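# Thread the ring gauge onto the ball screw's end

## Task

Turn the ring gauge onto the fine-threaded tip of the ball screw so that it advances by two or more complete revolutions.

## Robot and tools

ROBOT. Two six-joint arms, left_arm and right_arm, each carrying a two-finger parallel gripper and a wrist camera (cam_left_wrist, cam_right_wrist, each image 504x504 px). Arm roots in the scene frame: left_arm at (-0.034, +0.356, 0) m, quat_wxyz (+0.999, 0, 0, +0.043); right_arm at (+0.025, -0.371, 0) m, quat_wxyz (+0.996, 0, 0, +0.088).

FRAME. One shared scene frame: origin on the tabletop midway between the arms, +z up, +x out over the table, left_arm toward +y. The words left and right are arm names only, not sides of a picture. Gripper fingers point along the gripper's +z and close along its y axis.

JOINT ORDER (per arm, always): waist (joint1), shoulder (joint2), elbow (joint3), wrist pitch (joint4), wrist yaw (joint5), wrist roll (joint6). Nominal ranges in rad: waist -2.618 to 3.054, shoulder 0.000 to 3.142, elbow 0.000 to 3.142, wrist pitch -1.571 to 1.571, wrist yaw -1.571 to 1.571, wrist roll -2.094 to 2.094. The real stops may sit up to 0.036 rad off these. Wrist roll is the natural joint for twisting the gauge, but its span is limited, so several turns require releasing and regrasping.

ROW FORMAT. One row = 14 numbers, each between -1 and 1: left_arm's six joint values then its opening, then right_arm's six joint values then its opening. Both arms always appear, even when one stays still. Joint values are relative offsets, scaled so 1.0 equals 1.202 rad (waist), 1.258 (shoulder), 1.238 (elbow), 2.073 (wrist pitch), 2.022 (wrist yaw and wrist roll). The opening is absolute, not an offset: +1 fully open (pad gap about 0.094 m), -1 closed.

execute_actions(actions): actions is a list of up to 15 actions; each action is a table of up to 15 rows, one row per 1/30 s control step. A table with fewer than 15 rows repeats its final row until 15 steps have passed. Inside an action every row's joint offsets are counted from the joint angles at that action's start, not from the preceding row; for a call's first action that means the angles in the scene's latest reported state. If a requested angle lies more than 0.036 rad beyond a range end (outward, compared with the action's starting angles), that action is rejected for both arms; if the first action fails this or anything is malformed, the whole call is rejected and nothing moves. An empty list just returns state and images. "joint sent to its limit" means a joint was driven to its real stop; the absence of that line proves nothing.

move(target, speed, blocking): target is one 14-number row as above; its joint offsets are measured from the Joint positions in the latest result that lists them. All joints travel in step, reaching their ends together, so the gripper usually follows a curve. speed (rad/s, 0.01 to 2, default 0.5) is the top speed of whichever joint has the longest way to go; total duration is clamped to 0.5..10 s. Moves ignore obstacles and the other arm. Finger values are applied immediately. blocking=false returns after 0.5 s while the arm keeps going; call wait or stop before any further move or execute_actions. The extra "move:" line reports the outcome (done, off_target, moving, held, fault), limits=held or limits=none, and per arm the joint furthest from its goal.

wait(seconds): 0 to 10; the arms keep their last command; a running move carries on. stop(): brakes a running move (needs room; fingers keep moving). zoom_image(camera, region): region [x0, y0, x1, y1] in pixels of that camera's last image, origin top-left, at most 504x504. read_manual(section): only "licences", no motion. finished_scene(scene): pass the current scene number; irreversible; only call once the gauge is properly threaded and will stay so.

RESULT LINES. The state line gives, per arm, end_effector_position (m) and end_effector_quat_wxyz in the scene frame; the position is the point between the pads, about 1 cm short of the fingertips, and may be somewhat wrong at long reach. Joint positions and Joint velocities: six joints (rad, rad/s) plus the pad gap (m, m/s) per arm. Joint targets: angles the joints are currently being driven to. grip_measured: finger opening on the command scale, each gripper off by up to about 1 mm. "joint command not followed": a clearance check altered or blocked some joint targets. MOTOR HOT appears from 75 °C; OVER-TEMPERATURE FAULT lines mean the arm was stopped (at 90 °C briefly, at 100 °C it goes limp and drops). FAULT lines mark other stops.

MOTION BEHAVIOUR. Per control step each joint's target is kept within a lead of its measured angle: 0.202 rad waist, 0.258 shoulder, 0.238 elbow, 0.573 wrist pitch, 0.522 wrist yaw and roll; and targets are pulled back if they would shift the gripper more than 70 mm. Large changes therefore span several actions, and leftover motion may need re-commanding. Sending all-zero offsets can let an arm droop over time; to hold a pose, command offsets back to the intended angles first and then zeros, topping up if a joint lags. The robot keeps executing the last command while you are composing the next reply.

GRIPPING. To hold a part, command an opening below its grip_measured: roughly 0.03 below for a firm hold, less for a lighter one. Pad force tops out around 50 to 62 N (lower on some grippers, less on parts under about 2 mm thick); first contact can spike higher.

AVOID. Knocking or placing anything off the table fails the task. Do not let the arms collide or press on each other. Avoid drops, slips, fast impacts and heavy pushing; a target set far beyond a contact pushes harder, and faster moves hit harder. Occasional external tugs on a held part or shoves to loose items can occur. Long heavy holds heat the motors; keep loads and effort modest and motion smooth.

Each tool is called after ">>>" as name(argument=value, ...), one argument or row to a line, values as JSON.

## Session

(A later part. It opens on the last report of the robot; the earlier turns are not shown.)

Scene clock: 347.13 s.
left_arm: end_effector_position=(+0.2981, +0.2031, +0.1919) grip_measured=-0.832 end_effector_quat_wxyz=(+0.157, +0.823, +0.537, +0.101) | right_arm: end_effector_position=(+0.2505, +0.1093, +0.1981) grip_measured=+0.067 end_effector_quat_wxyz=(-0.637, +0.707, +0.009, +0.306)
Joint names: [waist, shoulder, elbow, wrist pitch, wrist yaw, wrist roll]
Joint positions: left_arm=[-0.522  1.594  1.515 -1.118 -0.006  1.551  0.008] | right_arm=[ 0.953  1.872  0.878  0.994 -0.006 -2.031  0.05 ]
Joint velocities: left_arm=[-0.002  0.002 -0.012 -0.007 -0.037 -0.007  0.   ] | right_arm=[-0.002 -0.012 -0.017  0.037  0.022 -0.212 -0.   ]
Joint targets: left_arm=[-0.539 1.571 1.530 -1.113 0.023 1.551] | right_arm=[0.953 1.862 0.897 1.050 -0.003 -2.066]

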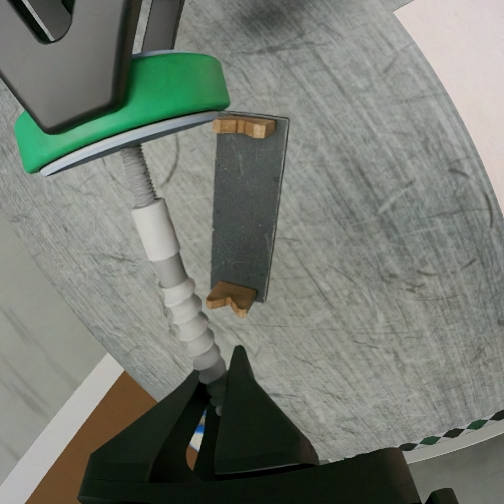

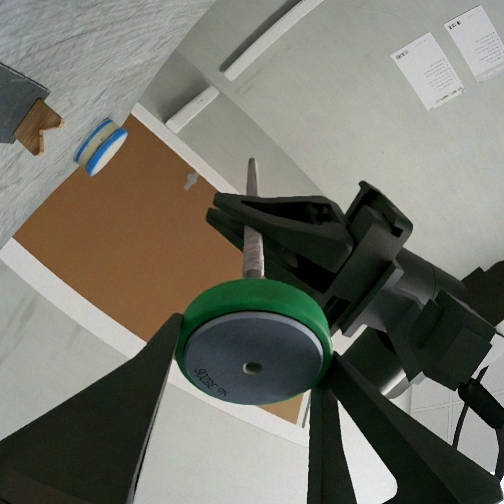

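>>> execute_actions(
  actions=[
    [[-0.024,-0.018,0.012,0.002,0.022,0,-0.89,0,-0.006,0.018,0.027,0.002,0.15,0.03]],
    [[-0.024,-0.018,0.012,0.002,0.022,0,-0.89,0,-0.006,0.018,0.027,0.002,0.2,0.03]],
    [[-0.024,-0.018,0.012,0.002,0.022,0,-0.89,0,-0.006,0.018,0.027,0.002,0.2,0.03]],
  ],
)

>>> execute_actions(
  actions=[
    [[-0.024,-0.018,0.012,0.002,0.022,0,-0.89,0,-0.006,0.018,0.027,0.002,0.25,0.03]],
    [[-0.024,-0.018,0.012,0.002,0.022,0,-0.89,0,-0.006,0.018,0.027,0.002,0.25,0.03]],
    [[-0.024,-0.018,0.012,0.002,0.022,0,-0.89,0,-0.006,0.018,0.027,0.002,0.25,0.03]],
  ],
)

>>> zoom_image(
  camera="cam_left_wrist",
  region=[105,130,175,215],
)

Scene clock: 356.97 s.
left_arm: end_effector_position=(+0.2980, +0.2027, +0.1919) grip_measured=-0.832 end_effector_quat_wxyz=(+0.153, +0.825, +0.534, +0.107) | right_arm: end_effector_position=(+0.2505, +0.1093, +0.1971) grip_measured=+0.067 end_effector_quat_wxyz=(+0.704, -0.622, +0.340, +0.045)
Joint names: [waist, shoulder, elbow, wrist pitch, wrist yaw, wrist roll]
Joint positions: left_arm=[-0.532  1.594  1.515 -1.118 -0.023  1.551  0.008] | right_arm=[ 0.953  1.872  0.878  0.99  -0.006 -1.007  0.05 ]
Joint velocities: left_arm=[-0.002 -0.002 -0.027 -0.022 -0.007 -0.125 -0.   ] | right_arm=[-0.007 -0.002  0.007 -0.037  0.066  0.022  0.   ]
Joint targets: left_arm=[-0.558 1.571 1.530 -1.114 0.028 1.551] | right_arm=[0.953 1.865 0.900 1.048 -0.002 -0.977]

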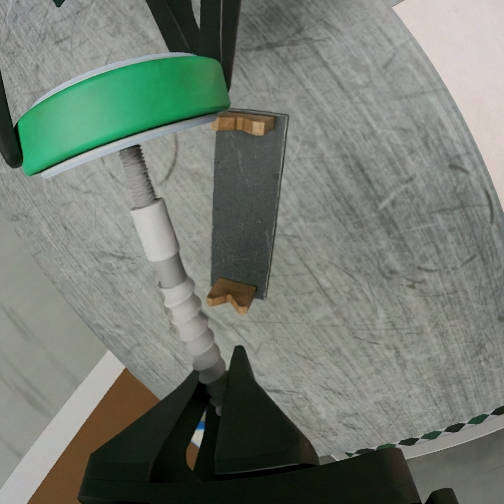

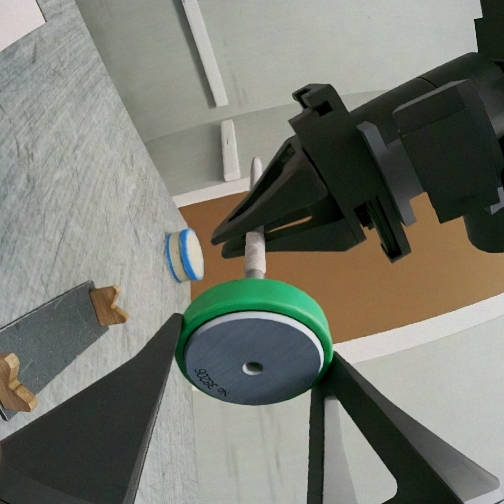

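Scene clock: 358.47 s.
left_arm: end_effector_position=(+0.2980, +0.2025, +0.1920) grip_measured=-0.832 end_effector_quat_wxyz=(+0.150, +0.826, +0.532, +0.112) | right_arm: end_effector_position=(+0.2494, +0.1098, +0.1965) grip_measured=+0.067 end_effector_quat_wxyz=(+0.505, -0.256, +0.661, +0.492)
Joint names: [waist, shoulder, elbow, wrist pitch, wrist yaw, wrist roll]
Joint positions: left_arm=[-0.538  1.594  1.515 -1.117 -0.035  1.553  0.008] | right_arm=[ 0.953  1.872  0.878  0.988 -0.013  0.403  0.05 ]
Joint velocities: left_arm=[ 0.007 -0.007  0.012 -0.007  0.022  0.007  0.   ] | right_arm=[-0.002  0.002 -0.002 -0.051  0.11   0.154 -0.   ]
Joint targets: left_arm=[-0.566 1.571 1.530 -1.113 0.012 1.551] | right_arm=[0.953 1.865 0.900 1.044 -0.006 0.439]

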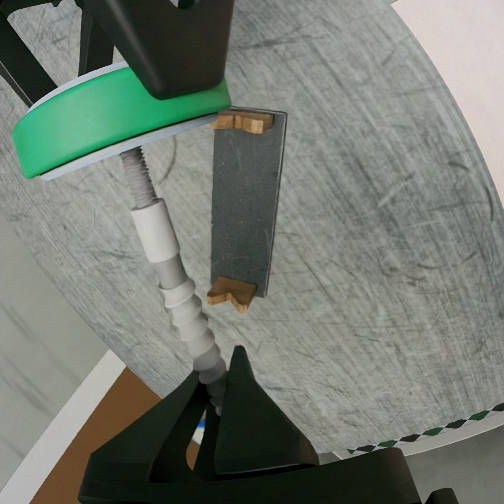

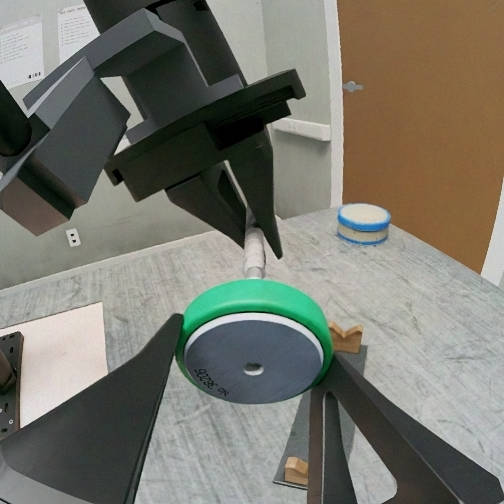

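Region (105, 130, 175, 215) of cam_left_wrist's 504x504 image, scaled by 5.929, with more detail than that image has; it fills the left 415 columns of this view, and the rest is white.

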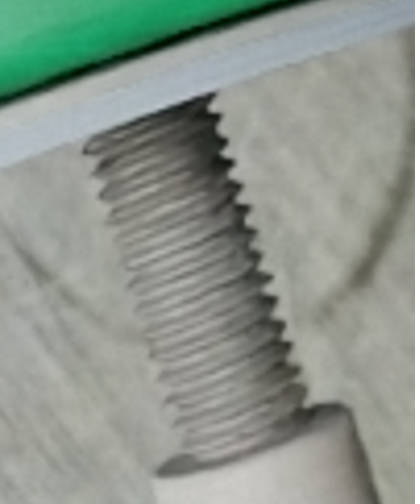

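>>> execute_actions(
  actions=[
    [[-0.01,-0.018,0.012,0,0.024,0,-0.89,0,-0.008,0.015,0.029,0.004,0.015,0.03],[0,-0.018,0.012,0,0.024,0,-0.89,0,-0.008,0.015,0.030,0.005,0.015,0.03],[0.006,-0.018,0.012,0,0.024,0,-0.89,0,-0.008,0.015,0.031,0.006,0.015,0.03],[0.008,-0.018,0.012,0,0.024,0,-0.89,0,-0.008,0.015,0.032,0.007,0.015,0.03],[0.010,-0.018,0.012,0,0.024,0,-0.89,0,-0.008,0.015,0.033,0.007,0.015,0.03],[0.012,-0.018,0.012,0,0.024,0,-0.89,0,-0.008,0.015,0.033,0.007,0.015,0.03],[0.014,-0.018,0.012,0,0.024,0,-0.89,0,-0.008,0.015,0.033,0.007,0.015,0.03],[0.016,-0.018,0.012,0,0.024,0,-0.89,0,-0.008,0.015,0.033,0.007,0.015,0.03]],
  ],
)

>>> zoom_image(
  camera="cam_left_wrist",
  region=[105,130,175,215],
)

Scene clock: 364.50 s.
left_arm: end_effector_position=(+0.2981, +0.2028, +0.1919) grip_measured=-0.832 end_effector_quat_wxyz=(+0.156, +0.824, +0.535, +0.102) | right_arm: end_effector_position=(+0.2498, +0.1096, +0.1979) grip_measured=+0.067 end_effector_quat_wxyz=(+0.503, -0.249, +0.662, +0.497)
Joint names: [waist, shoulder, elbow, wrist pitch, wrist yaw, wrist roll]
Joint positions: left_arm=[-0.523  1.594  1.515 -1.117 -0.007  1.554  0.008] | right_arm=[ 0.953  1.872  0.878  0.993 -0.011  0.419  0.05 ]
Joint velocities: left_arm=[ 0.002  0.002 -0.002 -0.022  0.022 -0.022 -0.001] | right_arm=[-0.027 -0.012 -0.012 -0.037 -0.066 -0.037 -0.001]
Joint targets: left_arm=[-0.519 1.571 1.530 -1.117 0.014 1.553] | right_arm=[0.953 1.862 0.897 1.056 0.001 0.433]

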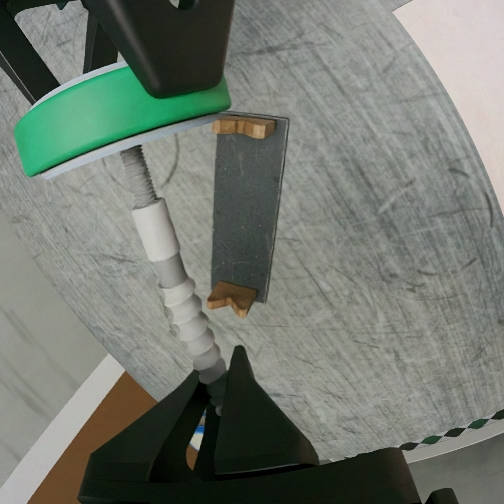

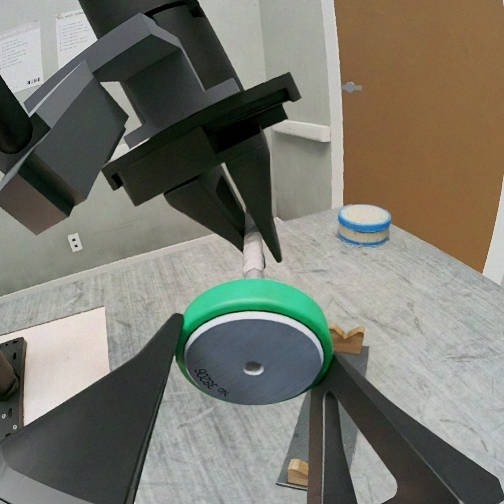

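Region (105, 130, 175, 215) of cam_left_wrist's 504x504 image, scaled by 5.929, with more detail than that image has; it fills the left 415 columns of this view, and the rest is white.

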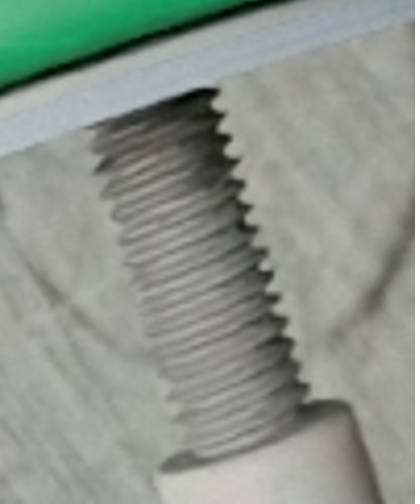

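>>> execute_actions(
  actions=[
    [[-0.015,-0.018,0.012,0,0.02,0,-0.89,0,-0.008,0.015,0.028,0.004,0.27,0.03]],
    [[-0.015,-0.018,0.012,0,0.02,0,-0.89,0,-0.008,0.015,0.028,0.004,0.27,0.03]],
    [[-0.015,-0.018,0.012,0,0.02,0,-0.89,0,-0.008,0.015,0.028,0.004,0.27,0.03]],
  ],
)

>>> zoom_image(
  camera="cam_left_wrist",
  region=[105,130,175,215],
)

Scene clock: 369.63 s.
left_arm: end_effector_position=(+0.2979, +0.2023, +0.1919) grip_measured=-0.832 end_effector_quat_wxyz=(+0.157, +0.824, +0.535, +0.101) | right_arm: end_effector_position=(+0.2501, +0.1095, +0.1984) grip_measured=+0.067 end_effector_quat_wxyz=(+0.012, +0.285, +0.646, +0.707)
Joint names: [waist, shoulder, elbow, wrist pitch, wrist yaw, wrist roll]
Joint positions: left_arm=[-0.524  1.594  1.515 -1.117 -0.004  1.554  0.008] | right_arm=[ 0.953  1.872  0.878  0.995 -0.009  1.969  0.05 ]
Joint velocities: left_arm=[-0.002  0.002 -0.002 -0.066 -0.007 -0.051 -0.   ] | right_arm=[ 0.002  0.012 -0.012 -0.022 -0.066  0.168  0.   ]
Joint targets: left_arm=[-0.542 1.571 1.530 -1.117 0.036 1.554] | right_arm=[0.953 1.862 0.897 1.053 -0.002 1.998]

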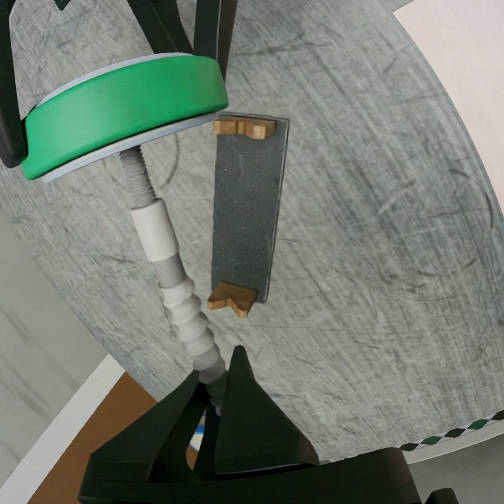

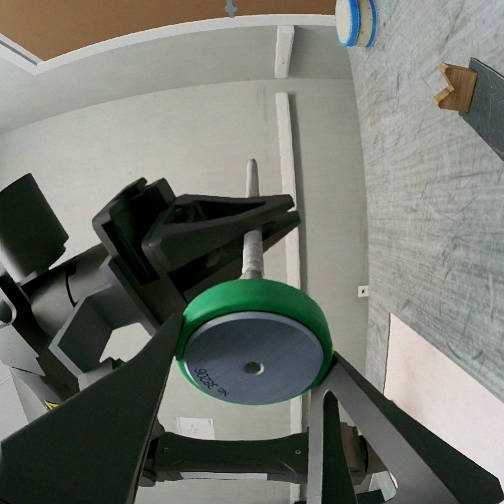

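Region (105, 130, 175, 215) of cam_left_wrist's 504x504 image, scaled by 5.929, with more detail than that image has; it fills the left 415 columns of this view, and the rest is white.

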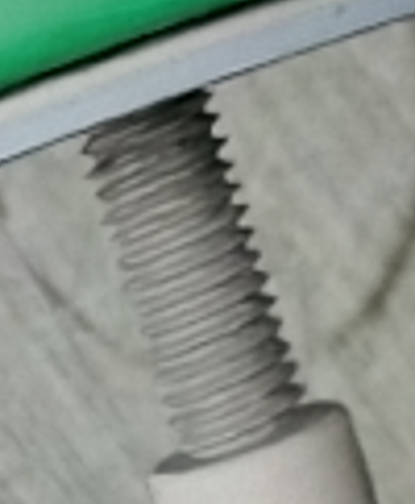

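>>> execute_actions(
  actions=[
    [[-0.01,-0.018,0.012,0.002,0.016,-0.001,-0.89,0,-0.008,0.012,0.022,0,0.03,0.03],[-0.006,-0.018,0.012,0.004,0.014,-0.002,-0.89,0,-0.008,0.011,0.018,0,0.03,0.03],[-0.003,-0.018,0.012,0.006,0.012,-0.003,-0.89,0,-0.008,0.010,0.014,0,0.03,0.03],[0,-0.018,0.012,0.008,0.011,-0.0035,-0.89,0,-0.008,0.009,0.010,0,0.03,0.03],[0,-0.018,0.012,0.008,0.011,-0.0035,-0.89,0,-0.008,0.008,0.007,0,0.03,0.03],[0,-0.018,0.012,0.008,0.011,-0.0035,-0.89,0,-0.008,0.008,0.005,0,0.03,0.03],[0,-0.018,0.012,0.008,0.010,-0.0035,-0.89,0,-0.008,0.008,0.004,0,0.03,0.07],[0,-0.018,0.012,0.008,0.010,-0.0035,-0.89,0,-0.008,0.008,0.004,0,0.03,0.1],[0,-0.018,0.012,0.008,0.010,-0.0035,-0.89,0,-0.008,0.008,0.004,0,0.03,0.14],[0,-0.018,0.012,0.008,0.010,-0.0035,-0.89,0,-0.008,0.008,0.004,0,0.03,0.2],[0,-0.018,0.012,0.008,0.010,-0.0035,-0.89,0,-0.008,0.008,0.004,0,0.03,0.3]],
    [[0,-0.018,0.012,0.008,0.010,-0.0035,-0.89,0,-0.008,0.008,0.002,0,-0.05,0.33],[0,-0.018,0.012,0.008,0.010,-0.0035,-0.89,0,-0.008,0.008,0.002,0,-0.15,0.33],[0,-0.018,0.012,0.008,0.010,-0.0035,-0.89,0,-0.008,0.008,0.002,0,-0.66,0.33]],
    [[0,-0.018,0.012,0.008,0.010,-0.0035,-0.89,0,-0.008,0.008,0.002,0,-0.66,0.33]],
    [[0,-0.018,0.012,0.008,0.010,-0.0035,-0.89,0,-0.008,0.008,0.002,0,-0.66,0.33]],
  ],
)

>>> zoom_image(
  camera="cam_left_wrist",
  region=[105,130,175,215],
)

Scene clock: 380.20 s.
left_arm: end_effector_position=(+0.2980, +0.2022, +0.1919) grip_measured=-0.832 end_effector_quat_wxyz=(+0.157, +0.824, +0.536, +0.100) | right_arm: end_effector_position=(+0.2501, +0.1094, +0.1984) grip_measured=+0.329 end_effector_quat_wxyz=(+0.691, -0.690, +0.153, -0.152)
Joint names: [waist, shoulder, elbow, wrist pitch, wrist yaw, wrist roll]
Joint positions: left_arm=[-0.524  1.594  1.515 -1.117 -0.004  1.552  0.008] | right_arm=[ 0.953  1.872  0.878  0.995 -0.009 -1.569  0.062]
Joint velocities: left_arm=[-0.007  0.012 -0.022 -0.066 -0.007  0.037 -0.   ] | right_arm=[-0.017  0.002 -0.007  0.022  0.007 -0.799  0.   ]
Joint targets: left_arm=[-0.524 1.571 1.530 -1.100 0.016 1.545] | right_arm=[0.953 1.862 0.888 0.999 -0.009 -1.688]

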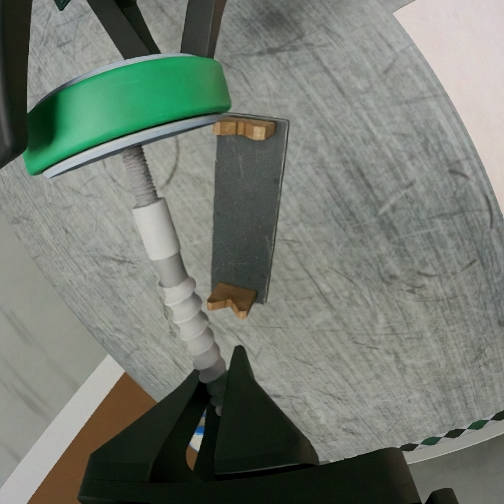

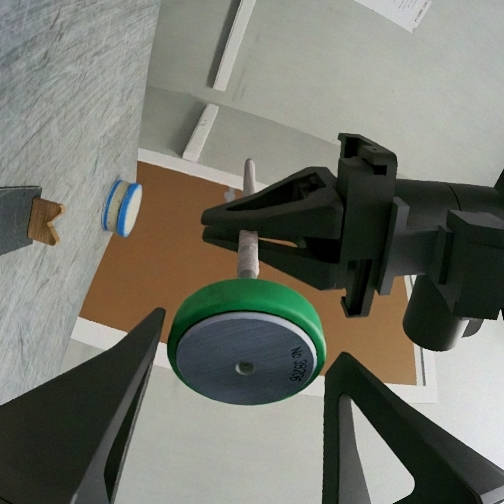

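Region (105, 130, 175, 215) of cam_left_wrist's 504x504 image, scaled by 5.929, with more detail than that image has; it fills the left 415 columns of this view, and the rest is white.

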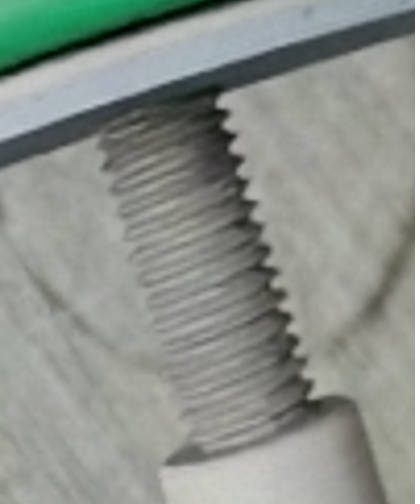

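>>> execute_actions(
  actions=[
    [[0,-0.018,0.012,0.008,0.010,-0.0035,-0.89,0,-0.008,0.008,0.006,0,-0.05,0.2],[0,-0.018,0.012,0.008,0.010,-0.0035,-0.89,0,-0.008,0.008,0.006,0,-0.05,0.17],[0,-0.018,0.012,0.008,0.010,-0.0035,-0.89,0,-0.008,0.008,0.007,0,-0.05,0.15],[0,-0.018,0.012,0.008,0.010,-0.0035,-0.89,0,-0.008,0.008,0.009,0,-0.05,0.13],[0,-0.018,0.012,0.008,0.010,-0.0035,-0.89,0,-0.008,0.010,0.012,0,-0.05,0.11],[0,-0.018,0.012,0.007,0.010,-0.003,-0.89,0,-0.008,0.012,0.016,0,-0.05,0.10],[0,-0.018,0.012,0.006,0.010,-0.003,-0.89,0,-0.008,0.014,0.02,0,-0.05,0.09],[0,-0.018,0.012,0.005,0.010,-0.002,-0.89,0,-0.008,0.015,0.024,0,-0.05,0.08],[0,-0.018,0.012,0.004,0.010,-0.001,-0.89,0,-0.008,0.015,0.027,0,-0.05,0.07],[-0.005,-0.018,0.012,0.003,0.013,0,-0.89,0,-0.008,0.015,0.028,0,-0.05,0.05],[-0.01,-0.018,0.012,0.002,0.016,0,-0.89,0,-0.008,0.015,0.028,0,-0.05,0.03]],
    [[-0.015,-0.018,0.012,0,0.019,0,-0.89,0,-0.008,0.015,0.028,0.002,0.1,0.03],[-0.015,-0.018,0.012,0,0.019,0,-0.89,0,-0.008,0.015,0.028,0.002,0.2,0.03],[-0.015,-0.018,0.012,0,0.019,0,-0.89,0,-0.008,0.015,0.028,0.002,0.4,0.03]],
    [[-0.015,-0.018,0.012,0,0.019,0,-0.89,0,-0.008,0.015,0.028,0.002,0.45,0.03]],
  ],
)

>>> execute_actions(
  actions=[
    [[-0.015,-0.018,0.012,0,0.019,0,-0.89,0,-0.008,0.015,0.028,0.002,0.52,0.03]],
    [[-0.015,-0.018,0.012,0,0.019,0,-0.89,0,-0.008,0.015,0.028,0.002,0.52,0.03]],
  ],
)

>>> zoom_image(
  camera="cam_left_wrist",
  region=[105,130,175,215],
)

Scene clock: 388.73 s.
left_arm: end_effector_position=(+0.2977, +0.2016, +0.1919) grip_measured=-0.832 end_effector_quat_wxyz=(+0.158, +0.824, +0.535, +0.099) | right_arm: end_effector_position=(+0.2502, +0.1094, +0.1982) grip_measured=+0.068 end_effector_quat_wxyz=(+0.611, -0.404, +0.580, +0.356)
Joint names: [waist, shoulder, elbow, wrist pitch, wrist yaw, wrist roll]
Joint positions: left_arm=[-0.524  1.594  1.515 -1.117 -0.001  1.552  0.008] | right_arm=[ 0.953  1.872  0.878  0.995 -0.008 -0.08   0.05 ]
Joint velocities: left_arm=[-0.007 -0.002 -0.037 -0.007 -0.051  0.037 -0.   ] | right_arm=[-0.007 -0.017  0.002  0.007 -0.022  0.3   -0.   ]
Joint targets: left_arm=[-0.542 1.571 1.530 -1.117 0.037 1.552] | right_arm=[0.953 1.862 0.897 1.053 -0.004 -0.023]

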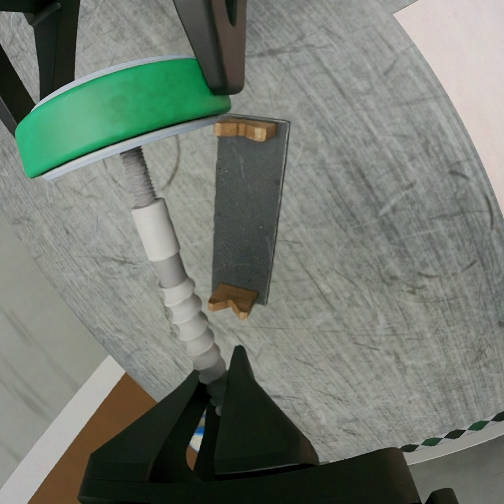

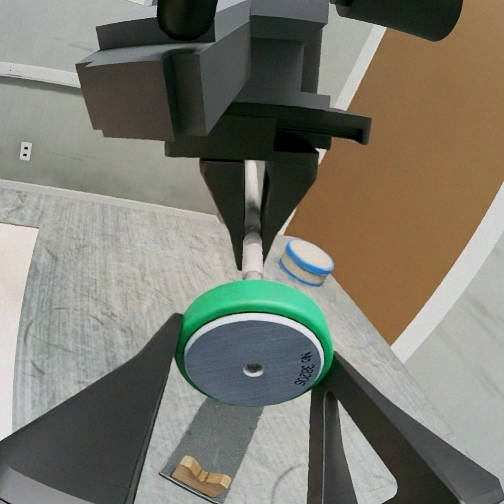

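Scene clock: 389.73 s.
left_arm: end_effector_position=(+0.2975, +0.2013, +0.1919) grip_measured=-0.832 end_effector_quat_wxyz=(+0.159, +0.824, +0.535, +0.098) | right_arm: end_effector_position=(+0.2502, +0.1094, +0.1985) grip_measured=+0.068 end_effector_quat_wxyz=(+0.041, +0.259, +0.657, +0.707)
Joint names: [waist, shoulder, elbow, wrist pitch, wrist yaw, wrist roll]
Joint positions: left_arm=[-0.524  1.594  1.515 -1.117  0.001  1.552  0.008] | right_arm=[ 0.953  1.872  0.878  0.996 -0.008  1.888  0.05 ]
Joint velocities: left_arm=[-0.002 -0.002  0.002  0.037 -0.022 -0.095 -0.   ] | right_arm=[-0.002 -0.002  0.012 -0.066  0.022  0.432  0.001]
Joint targets: left_arm=[-0.542 1.571 1.530 -1.117 0.038 1.552] | right_arm=[0.953 1.862 0.897 1.053 -0.004 1.954]

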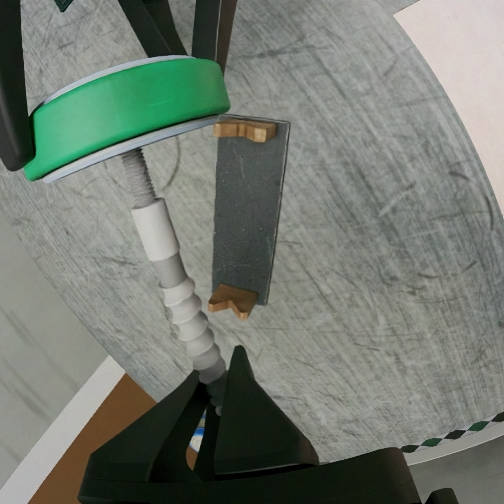

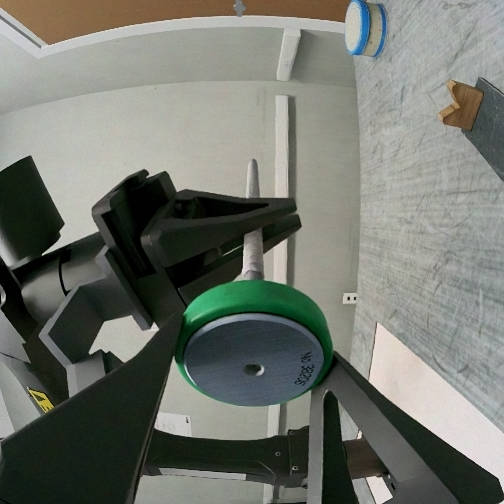

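Region (105, 130, 175, 215) of cam_left_wrist's 504x504 image, scaled by 5.929, with more detail than that image has; it fills the left 415 columns of this view, and the rest is white.

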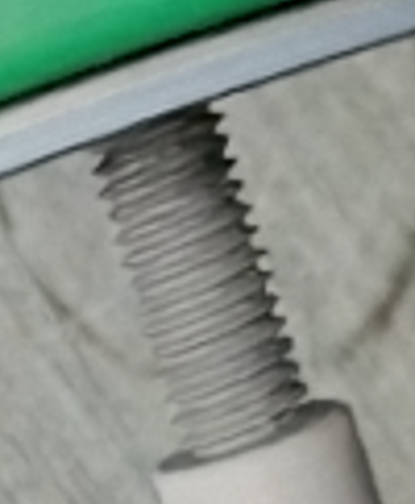

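>>> execute_actions(
  actions=[
    [[-0.01,-0.018,0.012,0.002,0.016,-0.001,-0.89,0,-0.008,0.012,0.022,0,0.07,0.03],[-0.006,-0.018,0.012,0.004,0.014,-0.002,-0.89,0,-0.008,0.011,0.018,0,0.07,0.03],[-0.003,-0.018,0.012,0.006,0.012,-0.003,-0.89,0,-0.008,0.010,0.014,0,0.07,0.03],[0,-0.018,0.012,0.008,0.011,-0.0035,-0.89,0,-0.008,0.009,0.010,0,0.07,0.03],[0,-0.018,0.012,0.008,0.011,-0.0035,-0.89,0,-0.008,0.008,0.007,0,0.07,0.03],[0,-0.018,0.012,0.008,0.011,-0.0035,-0.89,0,-0.008,0.008,0.005,0,0.07,0.03],[0,-0.018,0.012,0.008,0.010,-0.0035,-0.89,0,-0.008,0.008,0.004,0,0.07,0.07],[0,-0.018,0.012,0.008,0.010,-0.0035,-0.89,0,-0.008,0.008,0.004,0,0.07,0.1],[0,-0.018,0.012,0.008,0.010,-0.0035,-0.89,0,-0.008,0.008,0.004,0,0.07,0.14],[0,-0.018,0.012,0.008,0.010,-0.0035,-0.89,0,-0.008,0.008,0.004,0,0.07,0.2],[0,-0.018,0.012,0.008,0.010,-0.0035,-0.89,0,-0.008,0.008,0.004,0,0.07,0.3]],
    [[0,-0.018,0.012,0.008,0.010,-0.0035,-0.89,0,-0.008,0.008,0.002,0,-0.05,0.33],[0,-0.018,0.012,0.008,0.010,-0.0035,-0.89,0,-0.008,0.008,0.002,0,-0.15,0.33],[0,-0.018,0.012,0.008,0.010,-0.0035,-0.89,0,-0.008,0.008,0.002,0,-0.66,0.33]],
    [[0,-0.018,0.012,0.008,0.010,-0.0035,-0.89,0,-0.008,0.008,0.002,0,-0.66,0.33]],
    [[0,-0.018,0.012,0.008,0.010,-0.0035,-0.89,0,-0.008,0.008,0.002,0,-0.66,0.33]],
    [[0,-0.018,0.012,0.008,0.010,-0.0035,-0.89,0,-0.008,0.008,0.006,0,-0.07,0.25],[0,-0.018,0.012,0.008,0.010,-0.0035,-0.89,0,-0.008,0.008,0.006,0,-0.07,0.2],[0,-0.018,0.012,0.008,0.010,-0.0035,-0.89,0,-0.008,0.008,0.006,0,-0.07,0.17],[0,-0.018,0.012,0.008,0.010,-0.0035,-0.89,0,-0.008,0.008,0.007,0,-0.07,0.15],[0,-0.018,0.012,0.008,0.010,-0.0035,-0.89,0,-0.008,0.008,0.009,0,-0.07,0.13],[0,-0.018,0.012,0.008,0.010,-0.0035,-0.89,0,-0.008,0.010,0.012,0,-0.07,0.11],[0,-0.018,0.012,0.007,0.010,-0.003,-0.89,0,-0.008,0.012,0.016,0,-0.07,0.10],[0,-0.018,0.012,0.006,0.010,-0.003,-0.89,0,-0.008,0.014,0.02,0,-0.07,0.09],[0,-0.018,0.012,0.005,0.010,-0.002,-0.89,0,-0.008,0.015,0.024,0,-0.07,0.08],[0,-0.018,0.012,0.004,0.010,-0.001,-0.89,0,-0.008,0.015,0.026,0,-0.07,0.07],[-0.005,-0.018,0.012,0.003,0.011,0,-0.89,0,-0.008,0.015,0.027,0,-0.07,0.05],[-0.01,-0.018,0.012,0.002,0.012,0,-0.89,0,-0.008,0.015,0.027,0,-0.07,0.03]],
    [[-0.013,-0.018,0.012,0,0.012,0,-0.89,0,-0.008,0.015,0.027,0.002,0.05,0.03],[-0.013,-0.018,0.012,0,0.012,0,-0.89,0,-0.008,0.015,0.027,0.002,0.15,0.03],[-0.013,-0.018,0.012,0,0.012,0,-0.89,0,-0.008,0.015,0.027,0.002,0.66,0.03]],
    [[-0.013,-0.018,0.012,0,0.012,0,-0.89,0,-0.008,0.015,0.027,0.002,0.66,0.03]],
    [[-0.013,-0.018,0.012,0,0.012,0,-0.89,0,-0.008,0.015,0.027,0.002,0.66,0.03]],
  ],
)

>>> zoom_image(
  camera="cam_left_wrist",
  region=[105,130,175,215],
)

Scene clock: 406.57 s.
left_arm: end_effector_position=(+0.2971, +0.2005, +0.1919) grip_measured=-0.832 end_effector_quat_wxyz=(+0.159, +0.825, +0.534, +0.098) | right_arm: end_effector_position=(+0.2502, +0.1094, +0.1986) grip_measured=+0.069 end_effector_quat_wxyz=(+0.042, +0.259, +0.657, +0.707)
Joint names: [waist, shoulder, elbow, wrist pitch, wrist yaw, wrist roll]
Joint positions: left_arm=[-0.526  1.594  1.515 -1.117  0.002  1.552  0.008] | right_arm=[ 0.953  1.872  0.878  0.996 -0.008  1.886  0.05 ]
Joint velocities: left_arm=[-0.002  0.007 -0.022 -0.066 -0.022 -0.051 -0.   ] | right_arm=[-0.007 -0.007 -0.012 -0.051  0.022  0.799  0.001]
Joint targets: left_arm=[-0.541 1.571 1.530 -1.117 0.026 1.552] | right_arm=[0.953 1.862 0.897 1.052 -0.004 2.006]

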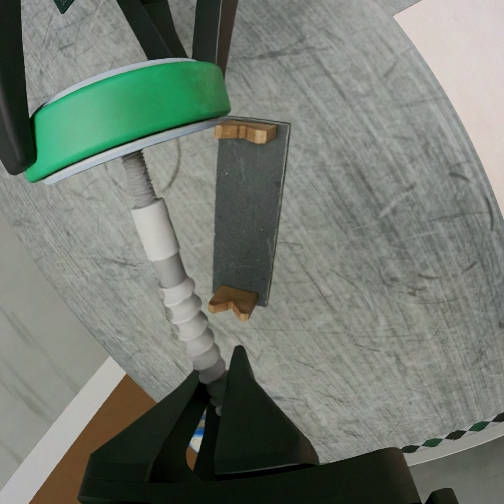

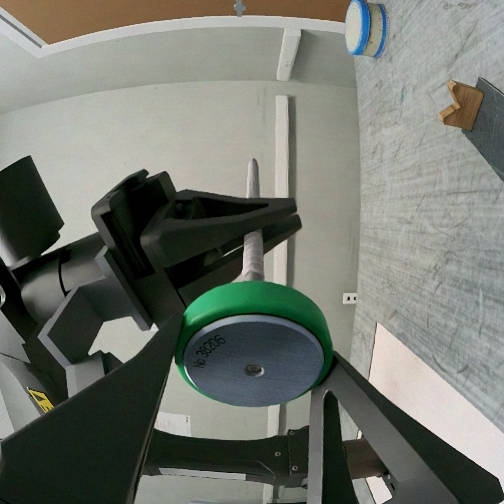

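Region (105, 130, 175, 215) of cam_left_wrist's 504x504 image, scaled by 5.929, with more detail than that image has; it fills the left 415 columns of this view, and the rest is white.

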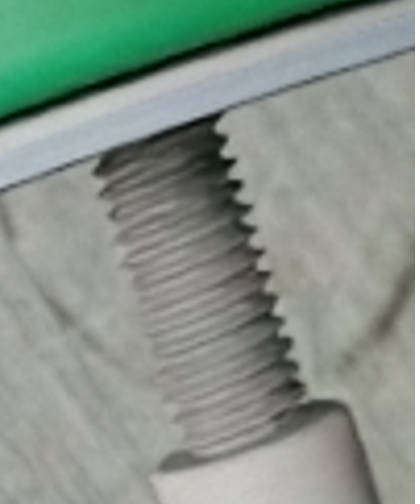

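>>> execute_actions(
  actions=[
    [[-0.01,-0.018,0.012,0.002,0.012,-0.001,-0.89,0,-0.008,0.012,0.022,0,0.07,0.03],[-0.006,-0.018,0.012,0.004,0.012,-0.002,-0.89,0,-0.008,0.011,0.018,0,0.07,0.03],[-0.003,-0.018,0.012,0.006,0.012,-0.003,-0.89,0,-0.008,0.010,0.014,0,0.07,0.03],[0,-0.018,0.012,0.008,0.011,-0.0035,-0.89,0,-0.008,0.009,0.010,0,0.07,0.03],[0,-0.018,0.012,0.008,0.011,-0.0035,-0.89,0,-0.008,0.008,0.007,0,0.07,0.03],[0,-0.018,0.012,0.008,0.011,-0.0035,-0.89,0,-0.008,0.008,0.005,0,0.07,0.03],[0,-0.018,0.012,0.008,0.010,-0.0035,-0.89,0,-0.008,0.008,0.004,0,0.07,0.07],[0,-0.018,0.012,0.008,0.010,-0.0035,-0.89,0,-0.008,0.008,0.004,0,0.07,0.1],[0,-0.018,0.012,0.008,0.010,-0.0035,-0.89,0,-0.008,0.008,0.004,0,0.07,0.14],[0,-0.018,0.012,0.008,0.010,-0.0035,-0.89,0,-0.008,0.008,0.004,0,0.07,0.2],[0,-0.018,0.012,0.008,0.010,-0.0035,-0.89,0,-0.008,0.008,0.004,0,0.07,0.3]],
    [[0,-0.018,0.012,0.008,0.010,-0.0035,-0.89,0,-0.008,0.008,0.002,0,-0.05,0.33],[0,-0.018,0.012,0.008,0.010,-0.0035,-0.89,0,-0.008,0.008,0.002,0,-0.15,0.33],[0,-0.018,0.012,0.008,0.010,-0.0035,-0.89,0,-0.008,0.008,0.002,0,-0.66,0.33]],
    [[0,-0.018,0.012,0.008,0.010,-0.0035,-0.89,0,-0.008,0.008,0.002,0,-0.66,0.33]],
    [[0,-0.018,0.012,0.008,0.010,-0.0035,-0.89,0,-0.008,0.008,0.002,0,-0.66,0.33]],
    [[0,-0.018,0.012,0.008,0.010,-0.0035,-0.89,0,-0.008,0.008,0.006,0,-0.07,0.25],[0,-0.018,0.012,0.008,0.010,-0.0035,-0.89,0,-0.008,0.008,0.006,0,-0.07,0.2],[0,-0.018,0.012,0.008,0.010,-0.0035,-0.89,0,-0.008,0.008,0.006,0,-0.07,0.17],[0,-0.018,0.012,0.008,0.010,-0.0035,-0.89,0,-0.008,0.008,0.007,0,-0.07,0.15],[0,-0.018,0.012,0.008,0.010,-0.0035,-0.89,0,-0.008,0.008,0.009,0,-0.07,0.13],[0,-0.018,0.012,0.008,0.010,-0.0035,-0.89,0,-0.008,0.010,0.012,0,-0.07,0.11],[0,-0.018,0.012,0.007,0.010,-0.003,-0.89,0,-0.008,0.012,0.016,0,-0.07,0.10],[0,-0.018,0.012,0.006,0.010,-0.003,-0.89,0,-0.008,0.014,0.02,0,-0.07,0.09],[0,-0.018,0.012,0.005,0.010,-0.002,-0.89,0,-0.008,0.015,0.024,0,-0.07,0.08],[0,-0.018,0.012,0.004,0.010,-0.001,-0.89,0,-0.008,0.015,0.026,0,-0.07,0.07],[-0.005,-0.018,0.012,0.003,0.010,0,-0.89,0,-0.008,0.015,0.027,0,-0.07,0.05],[-0.01,-0.018,0.012,0.002,0.010,0,-0.89,0,-0.008,0.015,0.027,0,-0.07,0.03]],
    [[-0.011,-0.018,0.012,0,0.010,0,-0.89,0,-0.008,0.015,0.026,0.002,0.05,0.03],[-0.011,-0.018,0.012,0,0.010,0,-0.89,0,-0.008,0.015,0.026,0.002,0.15,0.03],[-0.011,-0.018,0.012,0,0.010,0,-0.89,0,-0.008,0.015,0.026,0.002,0.66,0.03]],
    [[-0.011,-0.018,0.012,0,0.010,0,-0.89,0,-0.008,0.015,0.026,0.002,0.66,0.03]],
    [[-0.011,-0.018,0.012,0,0.010,0,-0.89,0,-0.008,0.015,0.026,0.002,0.66,0.03]],
  ],
)

>>> zoom_image(
  camera="cam_left_wrist",
  region=[105,130,175,215],
)

Scene clock: 424.83 s.
left_arm: end_effector_position=(+0.2970, +0.1997, +0.1920) grip_measured=-0.832 end_effector_quat_wxyz=(+0.160, +0.825, +0.534, +0.096) | right_arm: end_effector_position=(+0.2502, +0.1094, +0.1988) grip_measured=+0.070 end_effector_quat_wxyz=(+0.042, +0.259, +0.657, +0.707)
Joint names: [waist, shoulder, elbow, wrist pitch, wrist yaw, wrist roll]
Joint positions: left_arm=[-0.526  1.594  1.515 -1.116  0.006  1.552  0.008] | right_arm=[ 0.953  1.872  0.878  0.997 -0.008  1.887  0.05 ]
Joint velocities: left_arm=[ 0.002  0.007 -0.012  0.125  0.037  0.037 -0.001] | right_arm=[ 0.002 -0.012  0.002 -0.037  0.007  0.667 -0.   ]
Joint targets: left_arm=[-0.539 1.571 1.530 -1.116 0.026 1.552] | right_arm=[0.953 1.862 0.897 1.051 -0.004 2.007]

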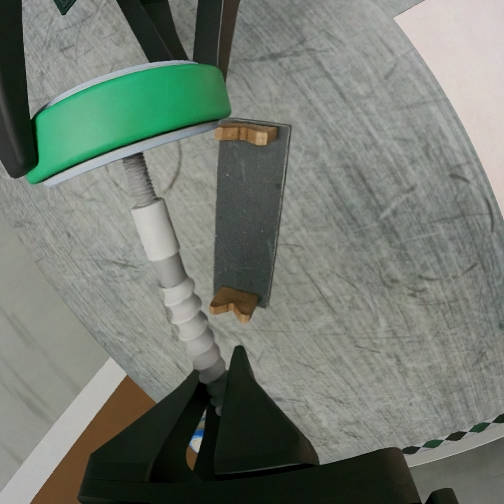

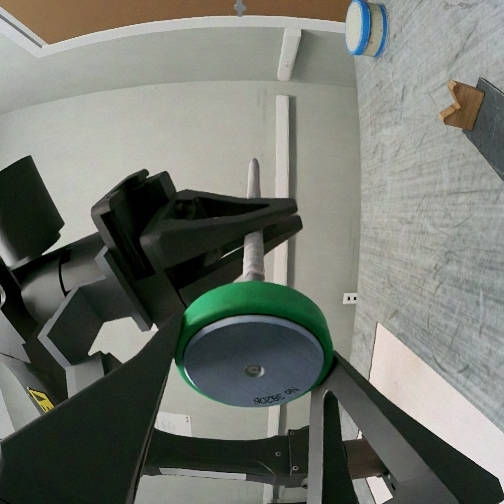

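Region (105, 130, 175, 215) of cam_left_wrist's 504x504 image, scaled by 5.929, with more detail than that image has; it fills the left 415 columns of this view, and the rest is white.

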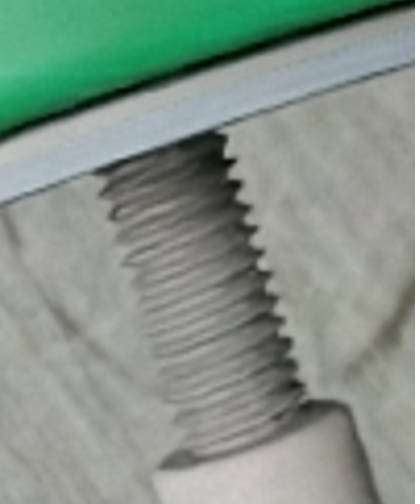

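>>> execute_actions(
  actions=[
    [[-0.01,-0.018,0.012,0.002,0.010,-0.001,-0.89,0,-0.008,0.012,0.022,0,0.07,0.03],[-0.006,-0.018,0.012,0.004,0.010,-0.002,-0.89,0,-0.008,0.011,0.018,0,0.07,0.03],[-0.003,-0.018,0.012,0.006,0.010,-0.003,-0.89,0,-0.008,0.010,0.014,0,0.07,0.03],[0,-0.018,0.012,0.007,0.009,-0.0035,-0.89,0,-0.008,0.009,0.010,0,0.07,0.03],[0,-0.018,0.012,0.007,0.009,-0.0035,-0.89,0,-0.008,0.008,0.007,0,0.07,0.03],[0,-0.018,0.012,0.007,0.009,-0.0035,-0.89,0,-0.008,0.008,0.005,0,0.07,0.03],[0,-0.018,0.012,0.007,0.009,-0.0035,-0.89,0,-0.008,0.008,0.004,0,0.07,0.07],[0,-0.018,0.012,0.007,0.009,-0.0035,-0.89,0,-0.008,0.008,0.004,0,0.07,0.1],[0,-0.018,0.012,0.007,0.009,-0.0035,-0.89,0,-0.008,0.008,0.004,0,0.07,0.14],[0,-0.018,0.012,0.007,0.009,-0.0035,-0.89,0,-0.008,0.008,0.004,0,0.07,0.2],[0,-0.018,0.012,0.007,0.009,-0.0035,-0.89,0,-0.008,0.008,0.004,0,0.07,0.3]],
    [[0,-0.018,0.012,0.007,0.009,-0.0035,-0.89,0,-0.008,0.008,0.002,0,-0.05,0.33],[0,-0.018,0.012,0.007,0.009,-0.0035,-0.89,0,-0.008,0.008,0.002,0,-0.15,0.33],[0,-0.018,0.012,0.007,0.009,-0.0035,-0.89,0,-0.008,0.008,0.002,0,-0.66,0.33]],
    [[0,-0.018,0.012,0.007,0.009,-0.0035,-0.89,0,-0.008,0.008,0.002,0,-0.66,0.33]],
    [[0,-0.018,0.012,0.007,0.009,-0.0035,-0.89,0,-0.008,0.008,0.002,0,-0.66,0.33]],
    [[0,-0.018,0.012,0.007,0.009,-0.0035,-0.89,0,-0.008,0.008,0.006,0,-0.07,0.25],[0,-0.018,0.012,0.007,0.009,-0.0035,-0.89,0,-0.008,0.008,0.006,0,-0.07,0.2],[0,-0.018,0.012,0.007,0.009,-0.0035,-0.89,0,-0.008,0.008,0.006,0,-0.07,0.17],[0,-0.018,0.012,0.007,0.009,-0.0035,-0.89,0,-0.008,0.008,0.007,0,-0.07,0.15],[0,-0.018,0.012,0.007,0.009,-0.0035,-0.89,0,-0.008,0.008,0.009,0,-0.07,0.13],[0,-0.018,0.012,0.007,0.009,-0.0035,-0.89,0,-0.008,0.010,0.012,0,-0.07,0.11],[0,-0.018,0.012,0.007,0.009,-0.003,-0.89,0,-0.008,0.012,0.016,0,-0.07,0.10],[0,-0.018,0.012,0.006,0.009,-0.003,-0.89,0,-0.008,0.014,0.02,0,-0.07,0.09],[0,-0.018,0.012,0.005,0.009,-0.002,-0.89,0,-0.008,0.015,0.024,0,-0.07,0.08],[0,-0.018,0.012,0.004,0.009,-0.001,-0.89,0,-0.008,0.015,0.025,0,-0.07,0.07],[-0.005,-0.018,0.012,0.003,0.009,0,-0.89,0,-0.008,0.015,0.025,0,-0.07,0.05],[-0.01,-0.018,0.012,0.002,0.008,0,-0.89,0,-0.008,0.015,0.025,0,-0.07,0.035]],
    [[-0.012,-0.018,0.012,0,0.007,0,-0.89,0,-0.008,0.015,0.025,0.002,0.05,0.035],[-0.012,-0.018,0.012,0,0.007,0,-0.89,0,-0.008,0.015,0.025,0.002,0.15,0.035],[-0.012,-0.018,0.012,0,0.007,0,-0.89,0,-0.008,0.015,0.025,0.002,0.66,0.035]],
    [[-0.012,-0.018,0.012,0,0.007,0,-0.89,0,-0.008,0.015,0.025,0.002,0.66,0.035]],
    [[-0.012,-0.018,0.012,0,0.007,0,-0.89,0,-0.008,0.015,0.025,0.002,0.66,0.035]],
  ],
)

>>> zoom_image(
  camera="cam_left_wrist",
  region=[105,130,175,215],
)

Scene clock: 439.80 s.
left_arm: end_effector_position=(+0.2966, +0.1988, +0.1920) grip_measured=-0.832 end_effector_quat_wxyz=(+0.160, +0.826, +0.532, +0.096) | right_arm: end_effector_position=(+0.2501, +0.1094, +0.1991) grip_measured=+0.070 end_effector_quat_wxyz=(+0.044, +0.257, +0.657, +0.707)
Joint names: [waist, shoulder, elbow, wrist pitch, wrist yaw, wrist roll]
Joint positions: left_arm=[-0.529  1.594  1.515 -1.116  0.005  1.552  0.008] | right_arm=[ 0.953  1.872  0.878  0.998 -0.009  1.882  0.05 ]
Joint velocities: left_arm=[-0.002 -0.007  0.002  0.007 -0.037 -0.007  0.   ] | right_arm=[ 0.002 -0.002  0.002 -0.007  0.037  0.842 -0.001]
Joint targets: left_arm=[-0.543 1.571 1.530 -1.116 0.020 1.552] | right_arm=[0.953 1.862 0.897 1.050 -0.005 2.005]

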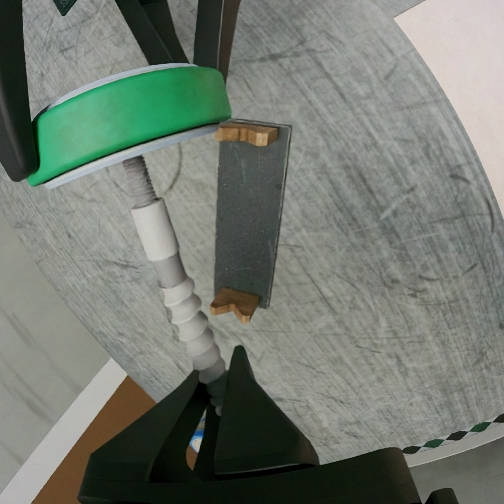

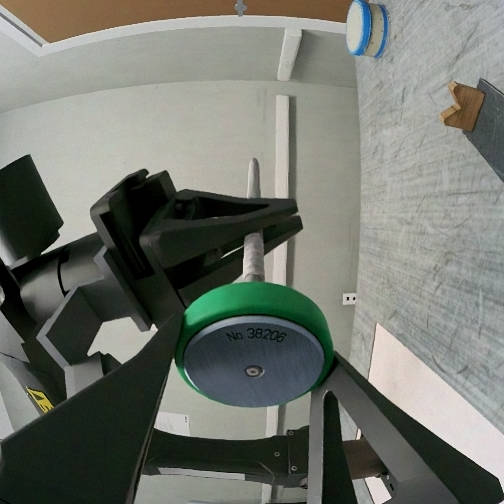

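Region (105, 130, 175, 215) of cam_left_wrist's 504x504 image, scaled by 5.929, with more detail than that image has; it fills the left 415 columns of this view, and the rest is white.

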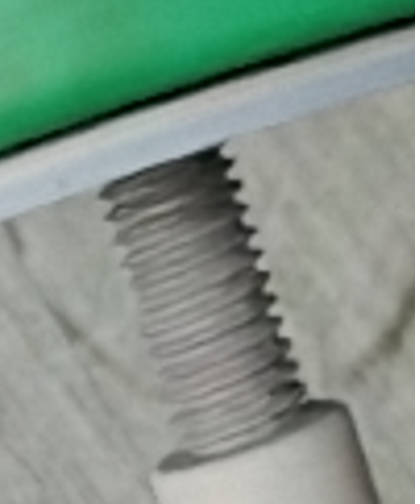

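>>> execute_actions(
  actions=[
    [[-0.01,-0.018,0.012,0.002,0.010,-0.001,-0.89,0,-0.008,0.012,0.022,0,0.06,0.035],[-0.006,-0.018,0.012,0.004,0.010,-0.002,-0.89,0,-0.008,0.011,0.018,0,0.06,0.035],[-0.003,-0.018,0.012,0.006,0.010,-0.003,-0.89,0,-0.008,0.010,0.014,0,0.06,0.035],[0,-0.018,0.012,0.007,0.009,-0.0035,-0.89,0,-0.008,0.009,0.010,0,0.06,0.035],[0,-0.018,0.012,0.007,0.009,-0.0035,-0.89,0,-0.008,0.008,0.007,0,0.06,0.035],[0,-0.018,0.012,0.007,0.009,-0.0035,-0.89,0,-0.008,0.008,0.004,0,0.06,0.07],[0,-0.018,0.012,0.007,0.009,-0.0035,-0.89,0,-0.008,0.008,0.004,0,0.06,0.1],[0,-0.018,0.012,0.007,0.009,-0.0035,-0.89,0,-0.008,0.008,0.004,0,0.06,0.2],[0,-0.018,0.012,0.007,0.009,-0.0035,-0.89,0,-0.008,0.008,0.004,0,0.06,0.4]],
  ],
)

Scene clock: 445.30 s.
left_arm: end_effector_position=(+0.2968, +0.1987, +0.1921) grip_measured=-0.832 end_effector_quat_wxyz=(+0.161, +0.825, +0.532, +0.097) | right_arm: end_effector_position=(+0.2500, +0.1095, +0.1991) grip_measured=+0.399 end_effector_quat_wxyz=(+0.002, +0.294, +0.641, +0.709)
Joint names: [waist, shoulder, elbow, wrist pitch, wrist yaw, wrist roll]
Joint positions: left_arm=[-0.529  1.594  1.515 -1.115  0.005  1.552  0.008] | right_arm=[ 0.953  1.872  0.878  0.998 -0.009  1.998  0.066]
Joint velocities: left_arm=[-0.002  0.012  0.017 -0.022 -0.022 -0.022  0.   ] | right_arm=[-0.007  0.002 -0.002 -0.066 -0.022 -0.022 -0.   ]
Joint targets: left_arm=[-0.529 1.571 1.530 -1.101 0.023 1.545] | right_arm=[0.953 1.862 0.888 1.006 -0.009 2.003]

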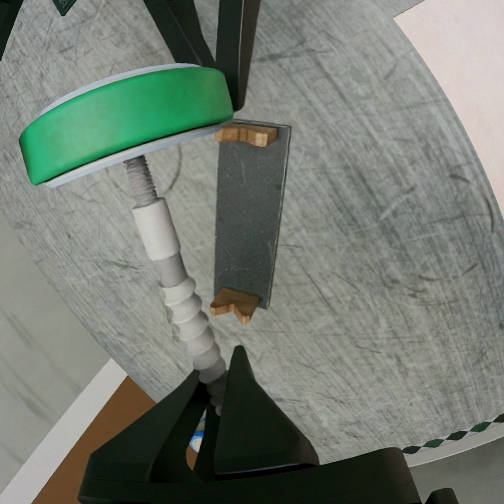

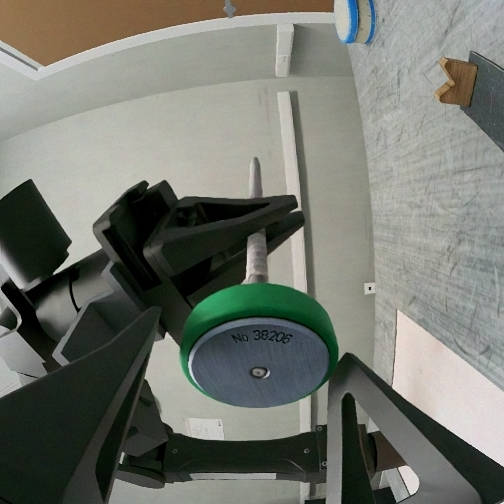

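>>> finished_scene(
  scene=1,
)

The scene is finished: the task was done.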